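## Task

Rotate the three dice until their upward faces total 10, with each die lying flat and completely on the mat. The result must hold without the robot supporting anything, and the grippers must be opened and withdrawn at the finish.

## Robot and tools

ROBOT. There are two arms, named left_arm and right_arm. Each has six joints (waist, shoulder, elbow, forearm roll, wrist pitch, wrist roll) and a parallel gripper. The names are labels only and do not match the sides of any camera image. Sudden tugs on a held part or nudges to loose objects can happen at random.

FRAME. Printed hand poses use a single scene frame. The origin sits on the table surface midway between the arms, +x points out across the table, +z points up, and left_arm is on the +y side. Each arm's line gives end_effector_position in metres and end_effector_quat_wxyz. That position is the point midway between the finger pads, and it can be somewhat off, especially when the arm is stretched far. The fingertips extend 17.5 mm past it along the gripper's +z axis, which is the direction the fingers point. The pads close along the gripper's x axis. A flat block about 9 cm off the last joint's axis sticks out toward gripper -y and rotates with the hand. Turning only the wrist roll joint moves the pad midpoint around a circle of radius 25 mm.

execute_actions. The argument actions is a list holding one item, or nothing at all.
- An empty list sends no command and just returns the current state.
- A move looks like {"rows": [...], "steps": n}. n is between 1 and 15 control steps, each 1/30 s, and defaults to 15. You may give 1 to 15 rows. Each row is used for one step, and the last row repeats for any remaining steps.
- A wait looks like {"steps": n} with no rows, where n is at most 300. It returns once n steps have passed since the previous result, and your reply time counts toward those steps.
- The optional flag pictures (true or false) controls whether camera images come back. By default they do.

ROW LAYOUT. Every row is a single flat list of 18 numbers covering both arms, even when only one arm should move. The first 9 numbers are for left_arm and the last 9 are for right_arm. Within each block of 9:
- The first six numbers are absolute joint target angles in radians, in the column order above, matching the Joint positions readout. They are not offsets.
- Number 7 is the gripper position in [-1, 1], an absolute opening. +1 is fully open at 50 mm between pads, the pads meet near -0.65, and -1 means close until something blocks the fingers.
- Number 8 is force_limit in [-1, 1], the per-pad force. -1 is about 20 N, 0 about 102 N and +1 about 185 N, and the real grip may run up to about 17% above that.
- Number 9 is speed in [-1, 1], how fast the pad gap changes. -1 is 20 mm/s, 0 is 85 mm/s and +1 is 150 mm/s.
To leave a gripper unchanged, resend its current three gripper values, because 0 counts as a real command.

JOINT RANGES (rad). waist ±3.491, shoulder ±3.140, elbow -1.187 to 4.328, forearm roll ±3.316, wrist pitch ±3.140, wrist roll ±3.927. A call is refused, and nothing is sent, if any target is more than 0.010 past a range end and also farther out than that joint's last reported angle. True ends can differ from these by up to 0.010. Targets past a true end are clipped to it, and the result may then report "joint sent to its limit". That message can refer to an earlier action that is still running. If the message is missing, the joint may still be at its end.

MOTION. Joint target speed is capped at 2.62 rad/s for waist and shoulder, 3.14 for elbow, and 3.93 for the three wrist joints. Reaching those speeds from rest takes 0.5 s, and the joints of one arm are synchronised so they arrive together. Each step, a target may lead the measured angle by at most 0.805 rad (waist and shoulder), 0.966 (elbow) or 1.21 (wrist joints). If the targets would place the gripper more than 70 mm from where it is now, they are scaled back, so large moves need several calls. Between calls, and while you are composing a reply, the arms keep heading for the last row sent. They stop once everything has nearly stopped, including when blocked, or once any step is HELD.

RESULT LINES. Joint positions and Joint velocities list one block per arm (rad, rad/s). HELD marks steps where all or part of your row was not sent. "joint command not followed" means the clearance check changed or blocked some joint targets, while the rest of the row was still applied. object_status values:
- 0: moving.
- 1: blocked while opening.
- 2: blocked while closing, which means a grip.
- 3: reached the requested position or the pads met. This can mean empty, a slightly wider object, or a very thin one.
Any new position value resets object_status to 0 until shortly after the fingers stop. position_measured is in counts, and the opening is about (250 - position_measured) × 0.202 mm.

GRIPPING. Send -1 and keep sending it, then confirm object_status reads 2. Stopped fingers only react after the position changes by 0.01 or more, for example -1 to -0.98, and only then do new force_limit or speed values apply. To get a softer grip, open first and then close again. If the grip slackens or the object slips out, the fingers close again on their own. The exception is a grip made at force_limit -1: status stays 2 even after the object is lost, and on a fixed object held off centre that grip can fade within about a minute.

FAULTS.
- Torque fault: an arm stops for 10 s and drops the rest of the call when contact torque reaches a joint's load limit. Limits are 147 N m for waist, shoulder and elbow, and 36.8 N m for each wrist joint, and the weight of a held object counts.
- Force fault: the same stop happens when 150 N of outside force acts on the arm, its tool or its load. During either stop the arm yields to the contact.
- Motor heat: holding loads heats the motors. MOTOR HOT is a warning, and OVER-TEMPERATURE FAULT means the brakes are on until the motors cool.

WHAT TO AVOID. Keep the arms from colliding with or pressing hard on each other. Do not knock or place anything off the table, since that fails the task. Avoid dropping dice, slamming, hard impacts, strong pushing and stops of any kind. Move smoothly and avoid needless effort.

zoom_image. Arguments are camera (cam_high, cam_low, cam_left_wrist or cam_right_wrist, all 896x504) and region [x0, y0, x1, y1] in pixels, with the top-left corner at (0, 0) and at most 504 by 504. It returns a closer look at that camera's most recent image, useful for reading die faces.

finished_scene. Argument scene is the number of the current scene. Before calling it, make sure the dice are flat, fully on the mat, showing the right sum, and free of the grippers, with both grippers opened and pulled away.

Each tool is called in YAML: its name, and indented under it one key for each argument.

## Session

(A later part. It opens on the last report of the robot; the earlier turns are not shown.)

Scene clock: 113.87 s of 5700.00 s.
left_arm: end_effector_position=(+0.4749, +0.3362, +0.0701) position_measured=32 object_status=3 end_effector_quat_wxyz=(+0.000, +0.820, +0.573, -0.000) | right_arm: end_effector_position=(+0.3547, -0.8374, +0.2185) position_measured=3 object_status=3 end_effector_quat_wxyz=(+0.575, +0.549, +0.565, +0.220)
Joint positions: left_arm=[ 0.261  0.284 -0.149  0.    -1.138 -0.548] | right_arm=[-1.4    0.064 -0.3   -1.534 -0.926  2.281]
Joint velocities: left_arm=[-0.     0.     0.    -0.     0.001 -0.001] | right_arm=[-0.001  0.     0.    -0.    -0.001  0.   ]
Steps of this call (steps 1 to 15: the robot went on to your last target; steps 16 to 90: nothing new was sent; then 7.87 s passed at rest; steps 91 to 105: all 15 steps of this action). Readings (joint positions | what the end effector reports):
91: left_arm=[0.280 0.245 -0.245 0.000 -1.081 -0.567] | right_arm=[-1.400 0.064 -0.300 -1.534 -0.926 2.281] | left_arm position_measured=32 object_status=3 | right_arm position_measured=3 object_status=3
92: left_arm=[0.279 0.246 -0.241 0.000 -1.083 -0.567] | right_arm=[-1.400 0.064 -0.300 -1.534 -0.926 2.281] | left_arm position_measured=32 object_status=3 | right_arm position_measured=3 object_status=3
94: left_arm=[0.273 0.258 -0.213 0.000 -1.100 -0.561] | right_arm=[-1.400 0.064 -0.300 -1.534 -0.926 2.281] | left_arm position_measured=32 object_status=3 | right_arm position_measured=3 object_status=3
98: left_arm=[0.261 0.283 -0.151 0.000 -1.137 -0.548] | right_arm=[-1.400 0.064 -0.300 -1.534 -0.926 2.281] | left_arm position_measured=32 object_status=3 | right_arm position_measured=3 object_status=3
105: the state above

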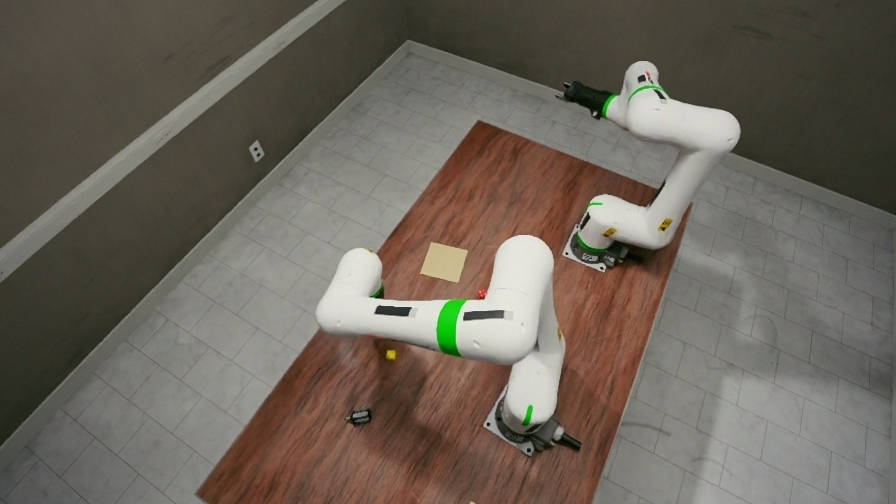

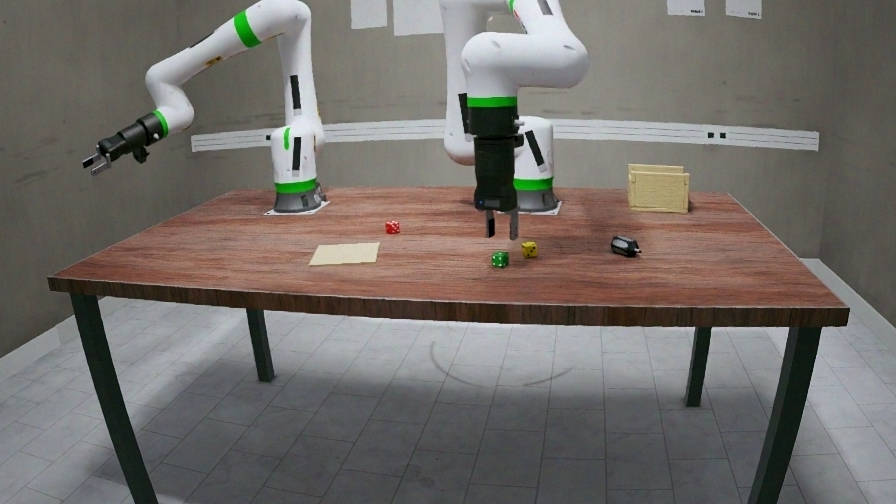

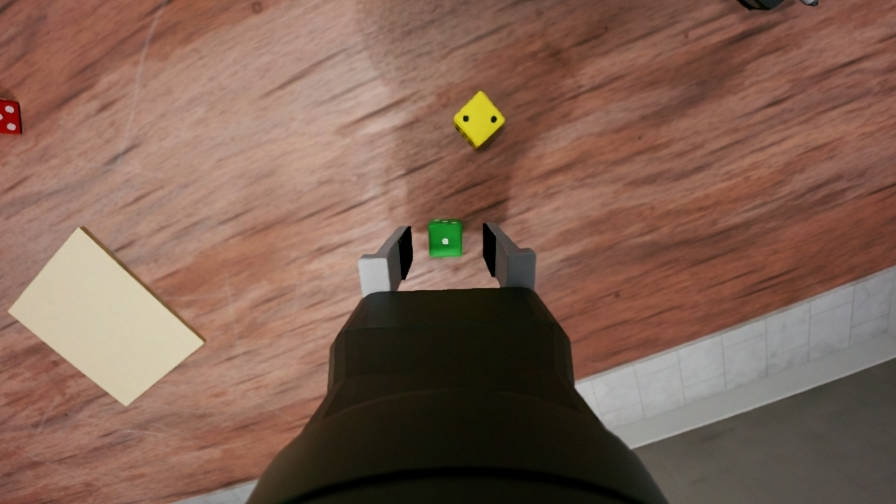

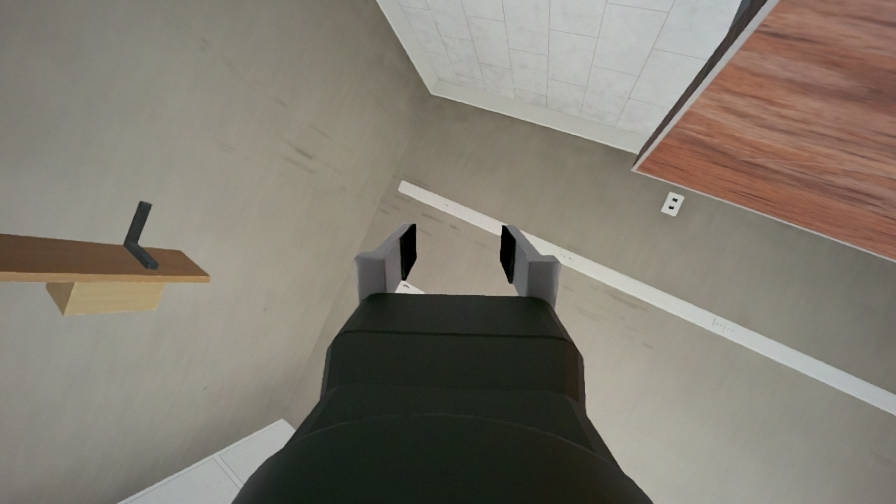

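execute_actions:
  actions:
    - {"rows":[[0.257,0.29,-0.147,0,-1.134,-0.545,0.8,-0.5,0,-1.4,0.064,-0.3,-1.534,-0.926,2.281,1,0,0],[0.257,0.29,-0.147,0,-1.134,-0.545,0.8,-0.5,0,-1.4,0.064,-0.3,-1.534,-0.926,2.281,1,0,0],[0.257,0.29,-0.147,0,-1.134,-0.545,0.8,-0.5,0,-1.4,0.064,-0.3,-1.534,-0.926,2.281,1,0,0],[0.257,0.3467,-0.194,0,-1.03,-0.545,0.8,-0.5,0,-1.4,0.064,-0.3,-1.534,-0.926,2.281,1,0,0]],"steps":15}
  pictures: false

execute_actions:
  actions:
    - {"rows":[[0.257,0.3467,-0.194,0,-1.03,-0.545,-1,-0.5,0,-1.4,0.064,-0.3,-1.534,-0.926,2.281,1,0,0]],"steps":10}

Scene clock: 129.50 s of 5700.00 s.
left_arm: end_effector_position=(+0.4777, +0.3351, +0.0213) position_measured=32 object_status=3 end_effector_quat_wxyz=(-0.000, +0.820, +0.572, +0.000) | right_arm: end_effector_position=(+0.3547, -0.8374, +0.2185) position_measured=3 object_status=3 end_effector_quat_wxyz=(+0.575, +0.549, +0.565, +0.220)
Joint positions: left_arm=[ 0.257  0.347 -0.194 -0.    -1.03  -0.545] | right_arm=[-1.4    0.064 -0.3   -1.534 -0.926  2.281]
Joint velocities: left_arm=[ 0.001 -0.     0.    -0.001  0.     0.   ] | right_arm=[ 0.     0.     0.001 -0.001  0.001 -0.   ]
Steps of this call (steps 1 to 15: the robot went on to your last target; steps 16 to 90: nothing new was sent; then 12.13 s passed at rest; steps 91 to 105: all 15 steps of this action). Readings (joint positions | what the end effector reports):
91: left_arm=[0.260 0.284 -0.149 -0.000 -1.138 -0.548] | right_arm=[-1.400 0.064 -0.300 -1.534 -0.926 2.281] | left_arm position_measured=32 object_status=3 | right_arm position_measured=3 object_status=3
92: left_arm=[0.259 0.286 -0.148 -0.000 -1.137 -0.547] | right_arm=[-1.400 0.064 -0.300 -1.534 -0.926 2.281] | left_arm position_measured=32 object_status=3 | right_arm position_measured=3 object_status=3
94: left_arm=[0.257 0.290 -0.147 -0.000 -1.134 -0.545] | right_arm=[-1.400 0.064 -0.300 -1.534 -0.926 2.281] | left_arm position_measured=32 object_status=3 | right_arm position_measured=3 object_status=3
98: left_arm=[0.257 0.327 -0.177 -0.000 -1.067 -0.545] | right_arm=[-1.400 0.064 -0.300 -1.534 -0.926 2.281] | left_arm position_measured=32 object_status=3 | right_arm position_measured=3 object_status=3
105: the state above

Scene clock: 129.83 s of 5700.00 s.
left_arm: end_effector_position=(+0.4776, +0.3350, +0.0213) position_measured=132 object_status=0 end_effector_quat_wxyz=(+0.000, +0.820, +0.572, +0.000) | right_arm: end_effector_position=(+0.3547, -0.8374, +0.2185) position_measured=3 object_status=3 end_effector_quat_wxyz=(+0.575, +0.549, +0.565, +0.220)
Joint positions: left_arm=[ 0.257  0.347 -0.194 -0.    -1.03  -0.545] | right_arm=[-1.4    0.064 -0.3   -1.534 -0.926  2.281]
Joint velocities: left_arm=[0.    0.    0.001 0.    0.    0.001] | right_arm=[ 0.001  0.001  0.    -0.     0.    -0.   ]
Steps of this call (steps 1 to 10: all 10 steps of this action). Readings (joint positions | what the end effector reports):
1: left_arm=[0.257 0.347 -0.194 -0.000 -1.030 -0.545] | right_arm=[-1.400 0.064 -0.300 -1.534 -0.926 2.281] | left_arm position_measured=40 object_status=0 | right_arm position_measured=3 object_status=3
2: left_arm=[0.257 0.347 -0.194 -0.000 -1.030 -0.545] | right_arm=[-1.400 0.064 -0.300 -1.534 -0.926 2.281] | left_arm position_measured=54 object_status=0 | right_arm position_measured=3 object_status=3
4: left_arm=[0.257 0.347 -0.194 -0.000 -1.030 -0.545] | right_arm=[-1.400 0.064 -0.300 -1.534 -0.926 2.281] | left_arm position_measured=82 object_status=0 | right_arm position_measured=3 object_status=3
8: left_arm=[0.257 0.347 -0.194 -0.000 -1.030 -0.545] | right_arm=[-1.400 0.064 -0.300 -1.534 -0.926 2.281] | left_arm position_measured=132 object_status=0 | right_arm position_measured=3 object_status=3
10: the state above

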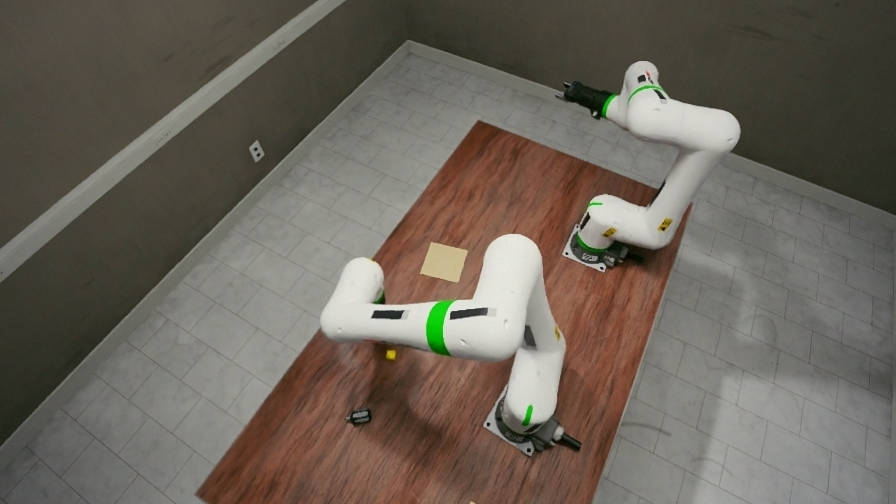

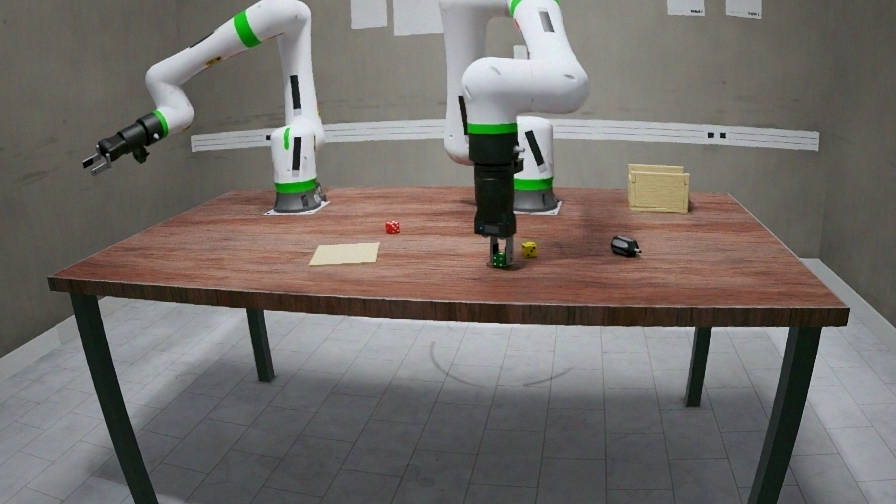

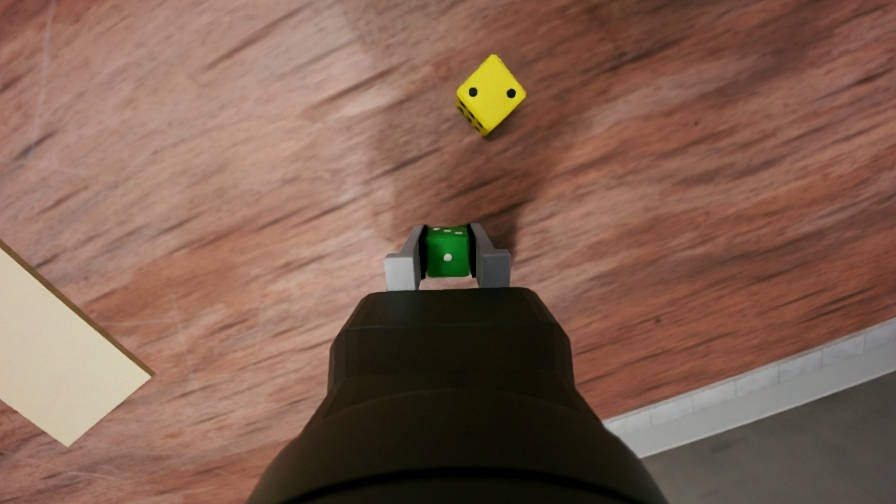

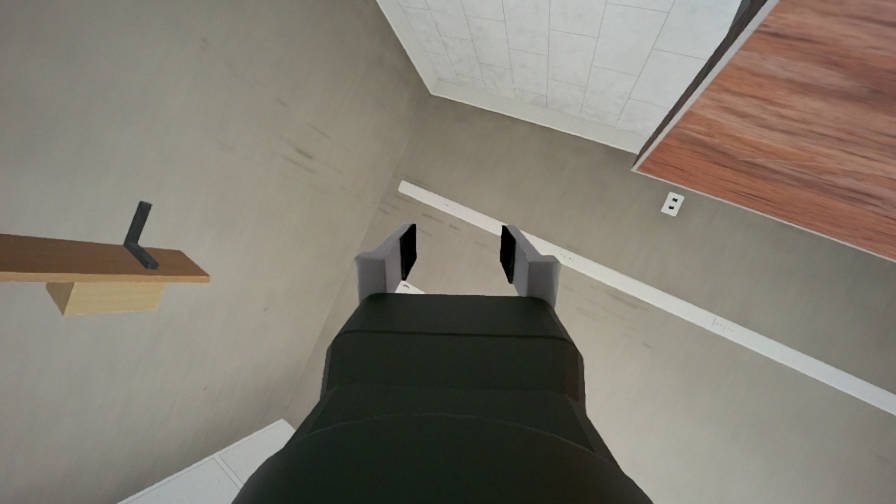

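execute_actions:
  actions:
    - {"rows":[[0.257,0.31,-0.165,0,-1.096,-0.545,-1,-0.5,0,-1.4,0.064,-0.3,-1.534,-0.926,2.281,1,0,0],[0.257,0.31,-0.165,0,-1.096,-0.545,-1,-0.5,0,-1.4,0.064,-0.3,-1.534,-0.926,2.281,1,0,0],[0.257,0.31,-0.165,0,-1.096,-0.545,-1,-0.5,0,-1.4,0.064,-0.3,-1.534,-0.926,2.281,1,0,0],[0.257,0.31,-0.165,0,-1.096,-0.545,-1,-0.5,0,-1.4,0.064,-0.3,-1.534,-0.926,2.281,1,0,0],[0.257,0.437,0.01,0,-1.144,0,-1,-0.5,0,-1.4,0.064,-0.3,-1.534,-0.926,2.281,1,0,0]],"steps":15}
  pictures: false

execute_actions:
  actions:
    - {"rows":[[0.257,0.437,0.01,0,-1.144,0,-1,-0.5,0,-1.4,0.064,-0.3,-1.534,-0.926,2.281,1,0,0],[0.257,0.437,0.01,0,-1.144,0,-1,-0.5,0,-1.4,0.064,-0.3,-1.534,-0.926,2.281,1,0,0],[0.257,0.437,0.01,0,-1.144,0,-1,-0.5,0,-1.4,0.064,-0.3,-1.534,-0.926,2.281,1,0,0],[0.257,0.437,0.01,0,-1.144,0,-1,-0.5,0,-1.4,0.064,-0.3,-1.534,-0.926,2.281,1,0,0],[0.257,0.437,0.01,0,-1.144,0,-1,-0.5,0,-1.4,0.064,-0.3,-1.534,-0.926,2.281,1,0,0],[0.257,0.437,0.01,0,-1.144,0,-1,-0.5,0,-1.4,0.064,-0.3,-1.534,-0.926,2.281,1,0,0],[0.257,0.468,-0.019,0,-1.084,0,-1,-0.5,0,-1.4,0.064,-0.3,-1.534,-0.926,2.281,1,0,0]],"steps":15}
  pictures: false

execute_actions:
  actions:
    - {"rows":[[0.257,0.468,-0.019,0,-1.084,0,0.8,-0.5,0,-1.4,0.064,-0.3,-1.534,-0.926,2.281,1,0,0],[0.257,0.468,-0.019,0,-1.084,0,0.8,-0.5,0,-1.4,0.064,-0.3,-1.534,-0.926,2.281,1,0,0],[0.257,0.468,-0.019,0,-1.084,0,0.8,-0.5,0,-1.4,0.064,-0.3,-1.534,-0.926,2.281,1,0,0],[0.257,0.468,-0.019,0,-1.084,0,0.8,-0.5,0,-1.4,0.064,-0.3,-1.534,-0.926,2.281,1,0,0],[0.257,0.468,-0.019,0,-1.084,0,0.8,-0.5,0,-1.4,0.064,-0.3,-1.534,-0.926,2.281,1,0,0],[0.257,0.4,0.06,0,-1.231,0,0.8,-0.5,0,-1.4,0.064,-0.3,-1.534,-0.926,2.281,1,0,0]],"steps":15}

Scene clock: 151.53 s of 5700.00 s.
left_arm: end_effector_position=(+0.5225, +0.3342, +0.0614) position_measured=132 object_status=2 end_effector_quat_wxyz=(+0.004, +0.691, +0.723, +0.005) | right_arm: end_effector_position=(+0.3547, -0.8374, +0.2185) position_measured=3 object_status=3 end_effector_quat_wxyz=(+0.575, +0.549, +0.565, +0.220)
Joint positions: left_arm=[ 0.257  0.394 -0.022  0.    -1.141 -0.147] | right_arm=[-1.4    0.064 -0.3   -1.534 -0.926  2.281]
Joint velocities: left_arm=[-0.     0.441  0.337 -0.003 -0.059  1.476] | right_arm=[ 0.     0.001 -0.    -0.001 -0.001  0.   ]
Steps of this call (steps 1 to 15: the robot went on to your last target; steps 16 to 90: nothing new was sent; then 18.20 s passed at rest; steps 91 to 105: all 15 steps of this action). Readings (joint positions | what the end effector reports):
91: left_arm=[0.257 0.347 -0.194 0.000 -1.030 -0.545] | right_arm=[-1.400 0.064 -0.300 -1.534 -0.926 2.281] | left_arm position_measured=132 object_status=2 | right_arm position_measured=3 object_status=3
92: left_arm=[0.257 0.344 -0.192 0.000 -1.035 -0.545] | right_arm=[-1.400 0.064 -0.300 -1.534 -0.926 2.281] | left_arm position_measured=132 object_status=2 | right_arm position_measured=3 object_status=3
94: left_arm=[0.257 0.326 -0.178 0.000 -1.068 -0.545] | right_arm=[-1.400 0.064 -0.300 -1.534 -0.926 2.281] | left_arm position_measured=132 object_status=2 | right_arm position_measured=3 object_status=3
98: left_arm=[0.257 0.316 -0.139 0.000 -1.110 -0.504] | right_arm=[-1.400 0.064 -0.300 -1.534 -0.926 2.281] | left_arm position_measured=132 object_status=2 | right_arm position_measured=3 object_status=3
105: the state above

Scene clock: 152.03 s of 5700.00 s.
left_arm: end_effector_position=(+0.5324, +0.3326, +0.0218) position_measured=132 object_status=2 end_effector_quat_wxyz=(-0.000, +0.636, +0.772, +0.000) | right_arm: end_effector_position=(+0.3547, -0.8374, +0.2185) position_measured=3 object_status=3 end_effector_quat_wxyz=(+0.575, +0.549, +0.565, +0.220)
Joint positions: left_arm=[ 0.257  0.468 -0.019 -0.    -1.084 -0.   ] | right_arm=[-1.4    0.064 -0.3   -1.534 -0.926  2.281]
Joint velocities: left_arm=[ 0.    -0.    -0.003 -0.001  0.002  0.   ] | right_arm=[-0.002 -0.     0.001  0.    -0.001  0.001]
Steps of this call (steps 1 to 15: all 15 steps of this action). Readings (joint positions | what the end effector reports):
1: left_arm=[0.257 0.408 -0.011 0.000 -1.143 -0.101] | right_arm=[-1.400 0.064 -0.300 -1.534 -0.926 2.281] | left_arm position_measured=132 object_status=2 | right_arm position_measured=3 object_status=3
2: left_arm=[0.257 0.419 -0.003 0.000 -1.144 -0.064] | right_arm=[-1.400 0.064 -0.300 -1.534 -0.926 2.281] | left_arm position_measured=132 object_status=2 | right_arm position_measured=3 object_status=3
4: left_arm=[0.257 0.433 0.007 0.000 -1.144 -0.015] | right_arm=[-1.400 0.064 -0.300 -1.534 -0.926 2.281] | left_arm position_measured=132 object_status=2 | right_arm position_measured=3 object_status=3
8: left_arm=[0.257 0.439 0.008 -0.000 -1.139 -0.000] | right_arm=[-1.400 0.064 -0.300 -1.534 -0.926 2.281] | left_arm position_measured=132 object_status=2 | right_arm position_measured=3 object_status=3
15: the state above

Scene clock: 152.53 s of 5700.00 s.
left_arm: end_effector_position=(+0.5326, +0.3324, +0.0913) position_measured=32 object_status=3 end_effector_quat_wxyz=(+0.000, +0.636, +0.772, -0.000) | right_arm: end_effector_position=(+0.3547, -0.8374, +0.2185) position_measured=3 object_status=3 end_effector_quat_wxyz=(+0.575, +0.549, +0.565, +0.220)
Joint positions: left_arm=[ 0.257  0.4    0.06   0.    -1.23   0.   ] | right_arm=[-1.4    0.064 -0.3   -1.534 -0.926  2.281]
Joint velocities: left_arm=[-0.     0.     0.     0.    -0.016 -0.   ] | right_arm=[ 0.001  0.002 -0.001 -0.    -0.    -0.   ]
Steps of this call (steps 1 to 15: all 15 steps of this action). Readings (joint positions | what the end effector reports):
1: left_arm=[0.257 0.468 -0.019 -0.000 -1.084 -0.000] | right_arm=[-1.400 0.064 -0.300 -1.534 -0.926 2.281] | left_arm position_measured=124 object_status=0 | right_arm position_measured=3 object_status=3
2: left_arm=[0.257 0.468 -0.019 -0.000 -1.084 -0.000] | right_arm=[-1.400 0.064 -0.300 -1.534 -0.926 2.281] | left_arm position_measured=110 object_status=0 | right_arm position_measured=3 object_status=3
4: left_arm=[0.257 0.468 -0.019 -0.000 -1.084 -0.000] | right_arm=[-1.400 0.064 -0.300 -1.534 -0.926 2.281] | left_arm position_measured=82 object_status=0 | right_arm position_measured=3 object_status=3
8: left_arm=[0.257 0.461 -0.011 -0.000 -1.100 0.000] | right_arm=[-1.400 0.064 -0.300 -1.534 -0.926 2.281] | left_arm position_measured=33 object_status=0 | right_arm position_measured=3 object_status=3
15: the state above

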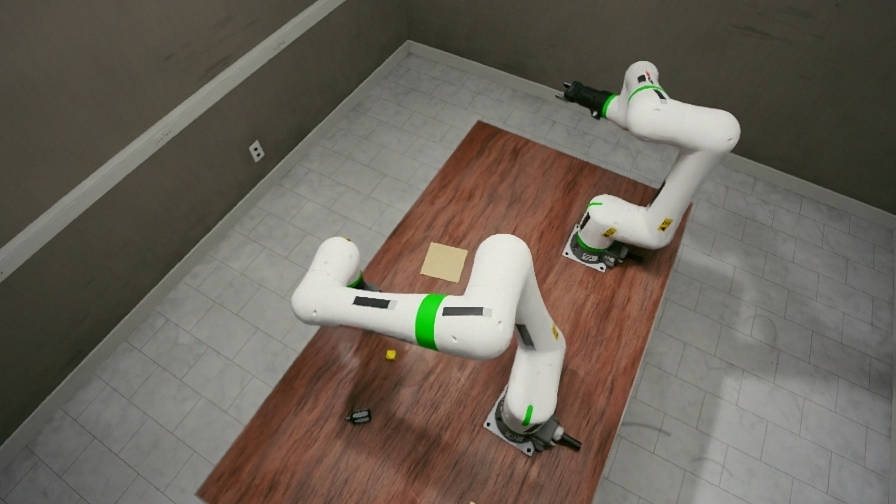

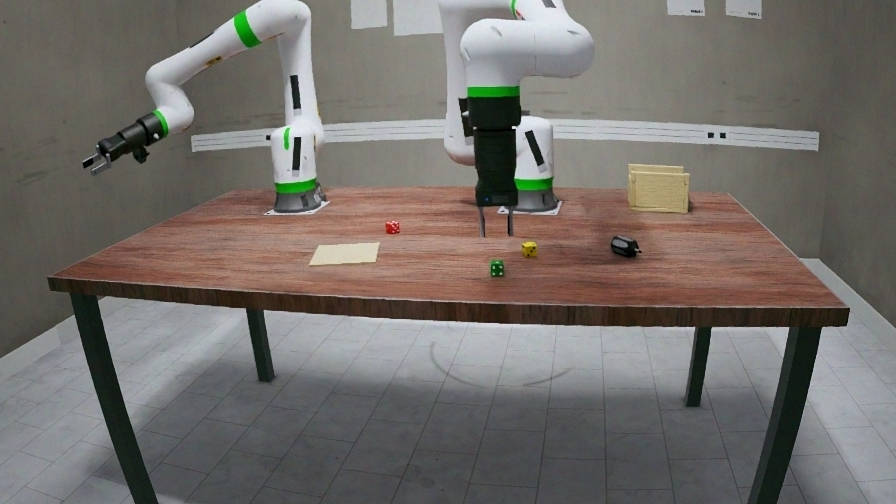

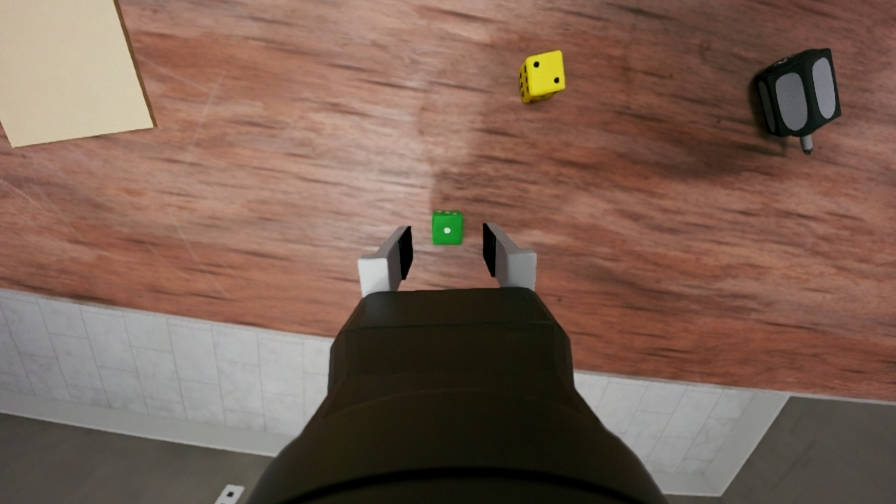

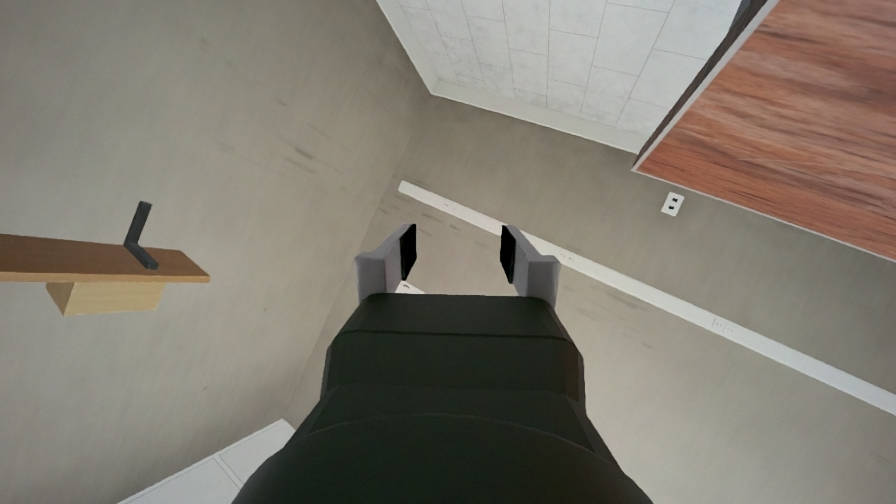

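execute_actions:
  actions:
    - {"rows":[[0.456,0.087,-0.384,0,-1.1,0,0.8,-0.5,0,-1.4,0.064,-0.3,-1.534,-0.926,2.281,1,0,0]],"steps":15}
  pictures: false

execute_actions:
  actions:
    - {"steps":12}

Scene clock: 179.73 s of 5700.00 s.
left_arm: end_effector_position=(+0.4040, +0.3845, +0.0736) position_measured=32 object_status=3 end_effector_quat_wxyz=(-0.000, +0.563, +0.826, -0.000) | right_arm: end_effector_position=(+0.3547, -0.8374, +0.2185) position_measured=3 object_status=3 end_effector_quat_wxyz=(+0.575, +0.549, +0.565, +0.220)
Joint positions: left_arm=[ 0.438  0.115 -0.345 -0.    -1.112  0.   ] | right_arm=[-1.4    0.064 -0.3   -1.534 -0.926  2.281]
Joint velocities: left_arm=[ 0.295 -0.465 -0.66  -0.001  0.193  0.001] | right_arm=[0.002 0.001 0.    0.    0.    0.   ]
Steps of this call (steps 1 to 15: the robot went on to your last target; steps 16 to 90: nothing new was sent; then 23.70 s passed at rest; steps 91 to 105: all 15 steps of this action). Readings (joint positions | what the end effector reports):
91: left_arm=[0.257 0.400 0.060 -0.000 -1.231 0.000] | right_arm=[-1.400 0.064 -0.300 -1.534 -0.926 2.281] | left_arm position_measured=32 object_status=3 | right_arm position_measured=3 object_status=3
92: left_arm=[0.259 0.397 0.056 -0.000 -1.230 0.000] | right_arm=[-1.400 0.064 -0.300 -1.534 -0.926 2.281] | left_arm position_measured=32 object_status=3 | right_arm position_measured=3 object_status=3
94: left_arm=[0.272 0.377 0.028 -0.000 -1.222 0.000] | right_arm=[-1.400 0.064 -0.300 -1.534 -0.926 2.281] | left_arm position_measured=32 object_status=3 | right_arm position_measured=3 object_status=3
98: left_arm=[0.331 0.283 -0.105 -0.000 -1.182 0.000] | right_arm=[-1.400 0.064 -0.300 -1.534 -0.926 2.281] | left_arm position_measured=32 object_status=3 | right_arm position_measured=3 object_status=3
105: the state above

Scene clock: 180.13 s of 5700.00 s.
left_arm: end_effector_position=(+0.3912, +0.3869, +0.0703) position_measured=32 object_status=3 end_effector_quat_wxyz=(-0.000, +0.556, +0.831, -0.000) | right_arm: end_effector_position=(+0.3547, -0.8374, +0.2185) position_measured=3 object_status=3 end_effector_quat_wxyz=(+0.575, +0.549, +0.565, +0.220)
Joint positions: left_arm=[ 0.456  0.087 -0.384 -0.    -1.1    0.   ] | right_arm=[-1.4    0.064 -0.3   -1.534 -0.926  2.281]
Joint velocities: left_arm=[ 0.001 -0.    -0.001  0.    -0.    -0.   ] | right_arm=[ 0.002  0.     0.    -0.     0.     0.001]
Steps of this call (steps 1 to 12: the robot went on to your last target). Readings (joint positions | what the end effector reports):
1: left_arm=[0.447 0.101 -0.364 -0.000 -1.106 0.000] | right_arm=[-1.400 0.064 -0.300 -1.534 -0.926 2.281] | left_arm position_measured=32 object_status=3 | right_arm position_measured=3 object_status=3
2: left_arm=[0.453 0.092 -0.377 -0.000 -1.102 0.000] | right_arm=[-1.400 0.064 -0.300 -1.534 -0.926 2.281] | left_arm position_measured=32 object_status=3 | right_arm position_measured=3 object_status=3
4: left_arm=[0.456 0.087 -0.384 -0.000 -1.100 0.000] | right_arm=[-1.400 0.064 -0.300 -1.534 -0.926 2.281] | left_arm position_measured=32 object_status=3 | right_arm position_measured=3 object_status=3
8: left_arm=[0.456 0.087 -0.384 -0.000 -1.100 0.000] | right_arm=[-1.400 0.064 -0.300 -1.534 -0.926 2.281] | left_arm position_measured=32 object_status=3 | right_arm position_measured=3 object_status=3
12: the state above

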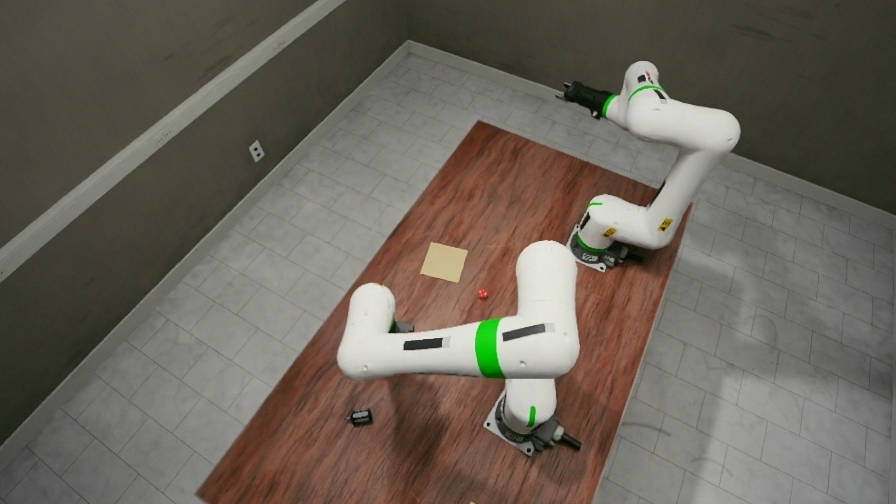

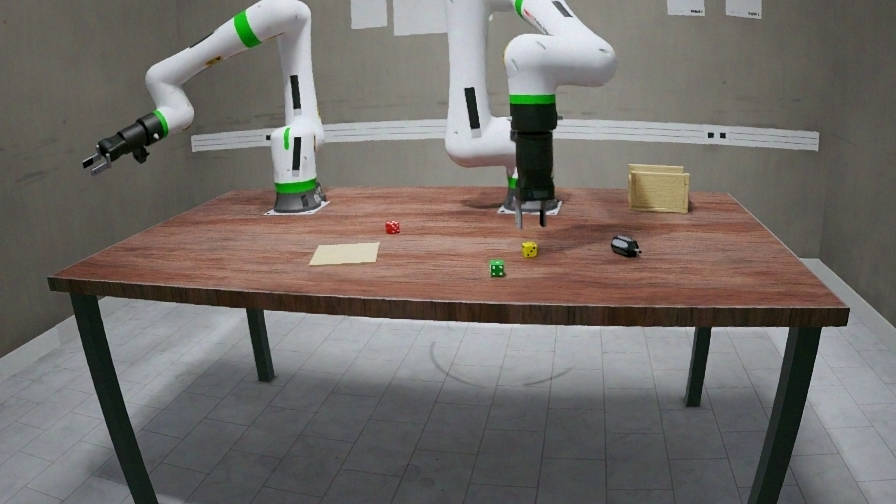

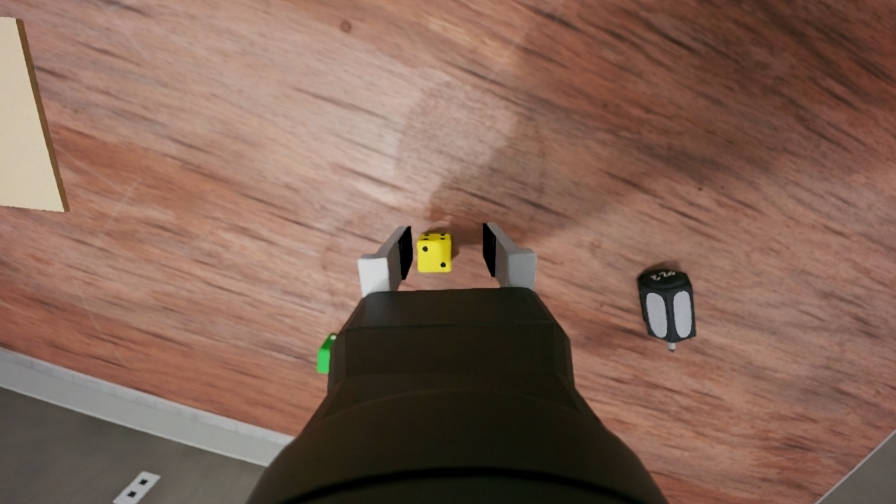

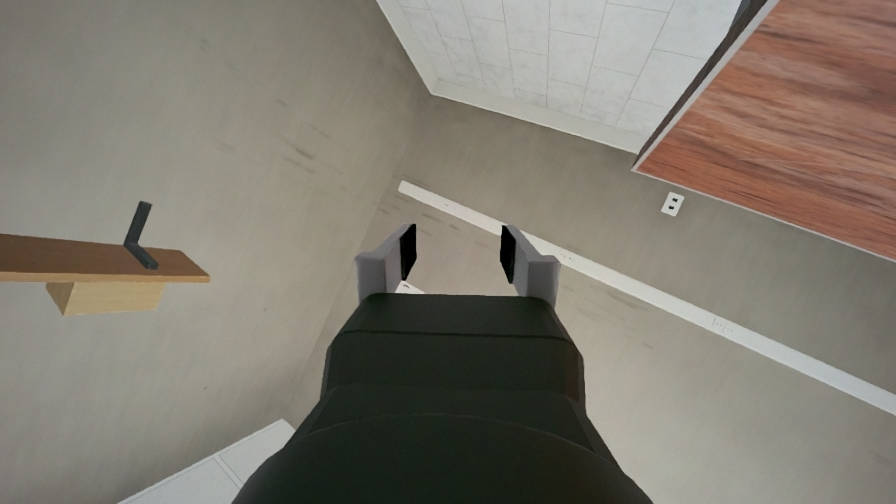

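execute_actions:
  actions:
    - {"rows":[[0.432,0.12,-0.348,0,-1.103,0,0.8,-0.5,0,-1.4,0.064,-0.3,-1.534,-0.926,2.281,1,0,0],[0.432,0.12,-0.348,0,-1.103,0,0.8,-0.5,0,-1.4,0.064,-0.3,-1.534,-0.926,2.281,1,0,0],[0.432,0.12,-0.348,0,-1.103,0,0.8,-0.5,0,-1.4,0.064,-0.3,-1.534,-0.926,2.281,1,0,0],[0.432,0.12,-0.348,0,-1.103,0,0.8,-0.5,0,-1.4,0.064,-0.3,-1.534,-0.926,2.281,1,0,0],[0.432,0.12,-0.348,0,-1.103,0,0.8,-0.5,0,-1.4,0.064,-0.3,-1.534,-0.926,2.281,1,0,0],[0.432,0.185,-0.404,0,-0.982,0,0.8,-0.5,0,-1.4,0.064,-0.3,-1.534,-0.926,2.281,1,0,0]],"steps":15}
  pictures: false

execute_actions:
  actions:
    - {"rows":[[0.432,0.185,-0.404,0,-0.982,0,0.8,-0.5,0,-1.4,0.064,-0.3,-1.534,-0.926,2.281,1,0,0],[0.432,0.185,-0.404,0,-0.982,0,0.8,-0.5,0,-1.4,0.064,-0.3,-1.534,-0.926,2.281,1,0,0],[0.432,0.185,-0.404,0,-0.982,0,-1,-0.5,0,-1.4,0.064,-0.3,-1.534,-0.926,2.281,1,0,0]],"steps":14}

Scene clock: 194.00 s of 5700.00 s.
left_arm: end_effector_position=(+0.4050, +0.3820, +0.0213) position_measured=32 object_status=3 end_effector_quat_wxyz=(-0.000, +0.566, +0.825, -0.000) | right_arm: end_effector_position=(+0.3547, -0.8374, +0.2185) position_measured=3 object_status=3 end_effector_quat_wxyz=(+0.575, +0.549, +0.565, +0.220)
Joint positions: left_arm=[ 0.432  0.185 -0.404  0.    -0.982  0.   ] | right_arm=[-1.4    0.064 -0.3   -1.534 -0.926  2.281]
Joint velocities: left_arm=[0.    0.    0.002 0.001 0.004 0.   ] | right_arm=[-0.002  0.001 -0.001 -0.001  0.001  0.001]
Steps of this call (steps 1 to 30: the robot went on to your last target; steps 31 to 90: nothing new was sent; then 10.37 s passed at rest; steps 91 to 105: all 15 steps of this action). Readings (joint positions | what the end effector reports):
91: left_arm=[0.456 0.087 -0.384 0.000 -1.100 0.000] | right_arm=[-1.400 0.064 -0.300 -1.534 -0.926 2.281] | left_arm position_measured=32 object_status=3 | right_arm position_measured=3 object_status=3
92: left_arm=[0.454 0.090 -0.381 0.000 -1.100 0.000] | right_arm=[-1.400 0.064 -0.300 -1.534 -0.926 2.281] | left_arm position_measured=32 object_status=3 | right_arm position_measured=3 object_status=3
94: left_arm=[0.440 0.109 -0.360 0.000 -1.102 0.000] | right_arm=[-1.400 0.064 -0.300 -1.534 -0.926 2.281] | left_arm position_measured=32 object_status=3 | right_arm position_measured=3 object_status=3
98: left_arm=[0.432 0.131 -0.356 0.000 -1.085 0.000] | right_arm=[-1.400 0.064 -0.300 -1.534 -0.926 2.281] | left_arm position_measured=32 object_status=3 | right_arm position_measured=3 object_status=3
105: the state above

Scene clock: 194.47 s of 5700.00 s.
left_arm: end_effector_position=(+0.4050, +0.3820, +0.0211) position_measured=133 object_status=0 end_effector_quat_wxyz=(-0.000, +0.566, +0.825, -0.000) | right_arm: end_effector_position=(+0.3547, -0.8374, +0.2185) position_measured=3 object_status=3 end_effector_quat_wxyz=(+0.575, +0.549, +0.565, +0.220)
Joint positions: left_arm=[ 0.432  0.185 -0.404  0.    -0.982  0.   ] | right_arm=[-1.4    0.064 -0.3   -1.534 -0.926  2.281]
Joint velocities: left_arm=[-0.     0.     0.001  0.001 -0.001 -0.001] | right_arm=[ 0.     0.002  0.001 -0.    -0.001  0.001]
Steps of this call (steps 1 to 14: all 14 steps of this action). Readings (joint positions | what the end effector reports):
1: left_arm=[0.432 0.185 -0.404 0.000 -0.982 0.000] | right_arm=[-1.400 0.064 -0.300 -1.534 -0.926 2.281] | left_arm position_measured=32 object_status=3 | right_arm position_measured=3 object_status=3
2: left_arm=[0.432 0.185 -0.404 0.000 -0.982 0.000] | right_arm=[-1.400 0.064 -0.300 -1.534 -0.926 2.281] | left_arm position_measured=32 object_status=3 | right_arm position_measured=3 object_status=3
4: left_arm=[0.432 0.185 -0.404 0.000 -0.982 0.000] | right_arm=[-1.400 0.064 -0.300 -1.534 -0.926 2.281] | left_arm position_measured=54 object_status=0 | right_arm position_measured=3 object_status=3
8: left_arm=[0.432 0.185 -0.404 0.000 -0.982 0.000] | right_arm=[-1.400 0.064 -0.300 -1.534 -0.926 2.281] | left_arm position_measured=110 object_status=0 | right_arm position_measured=3 object_status=3
14: the state above

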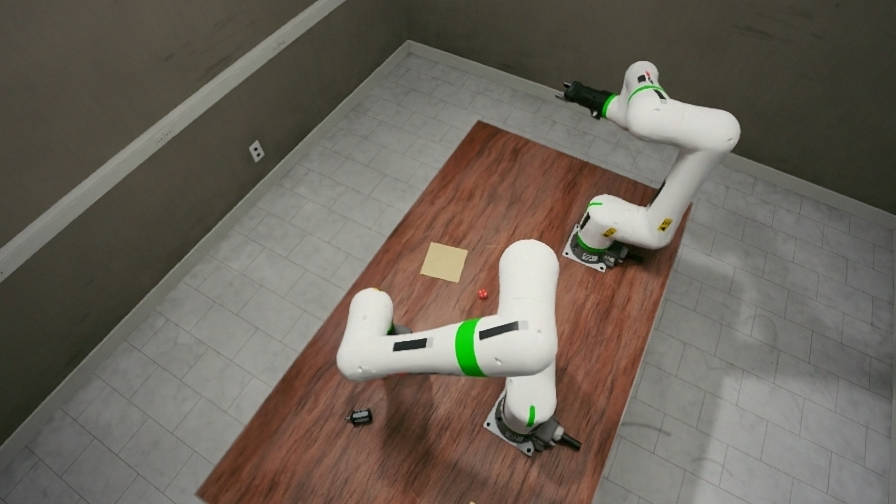

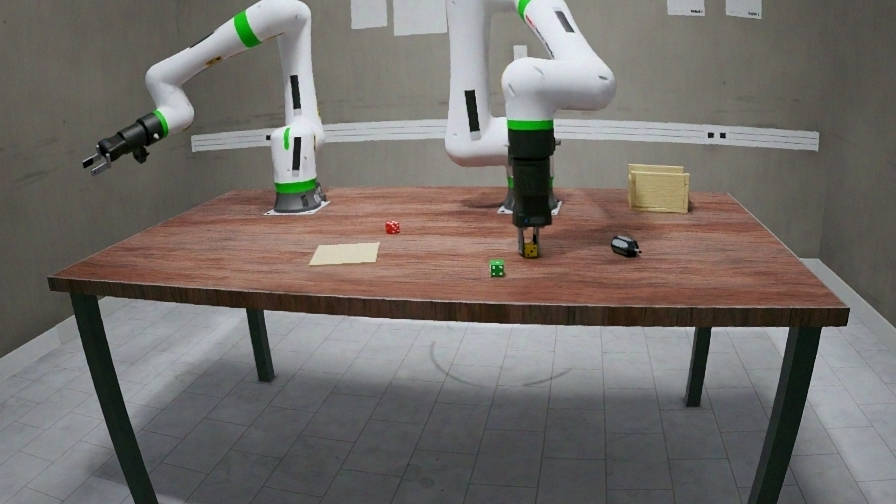

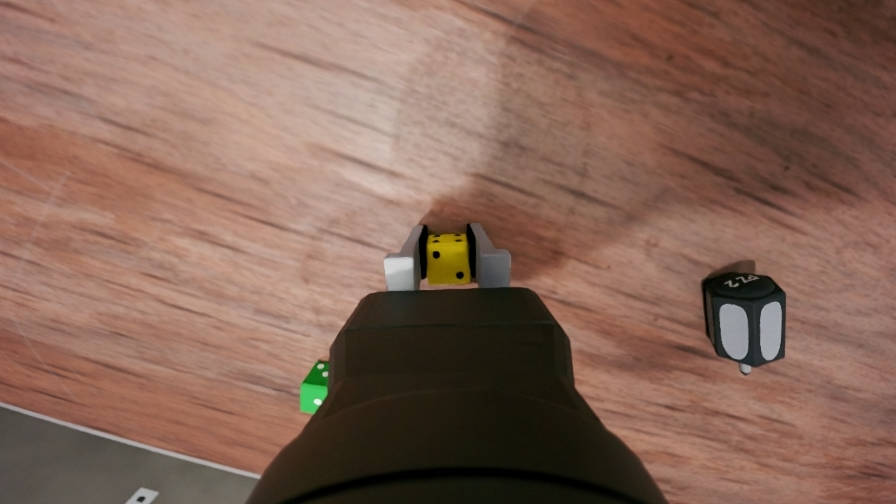

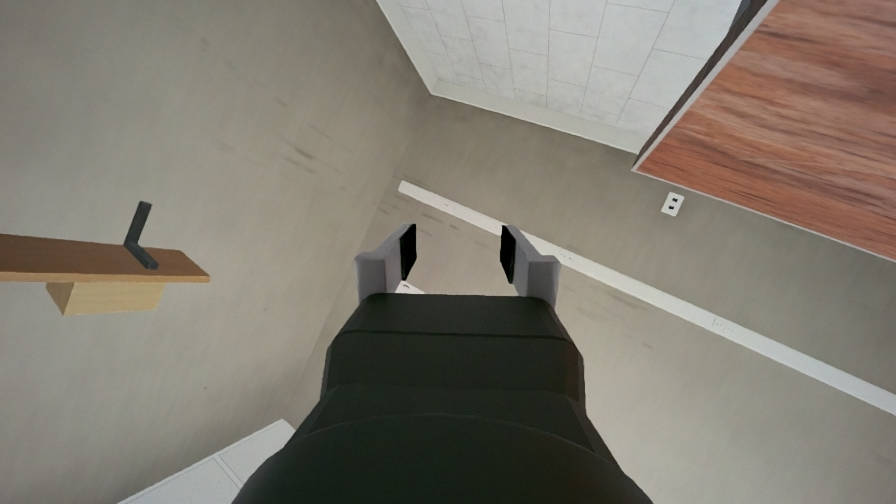

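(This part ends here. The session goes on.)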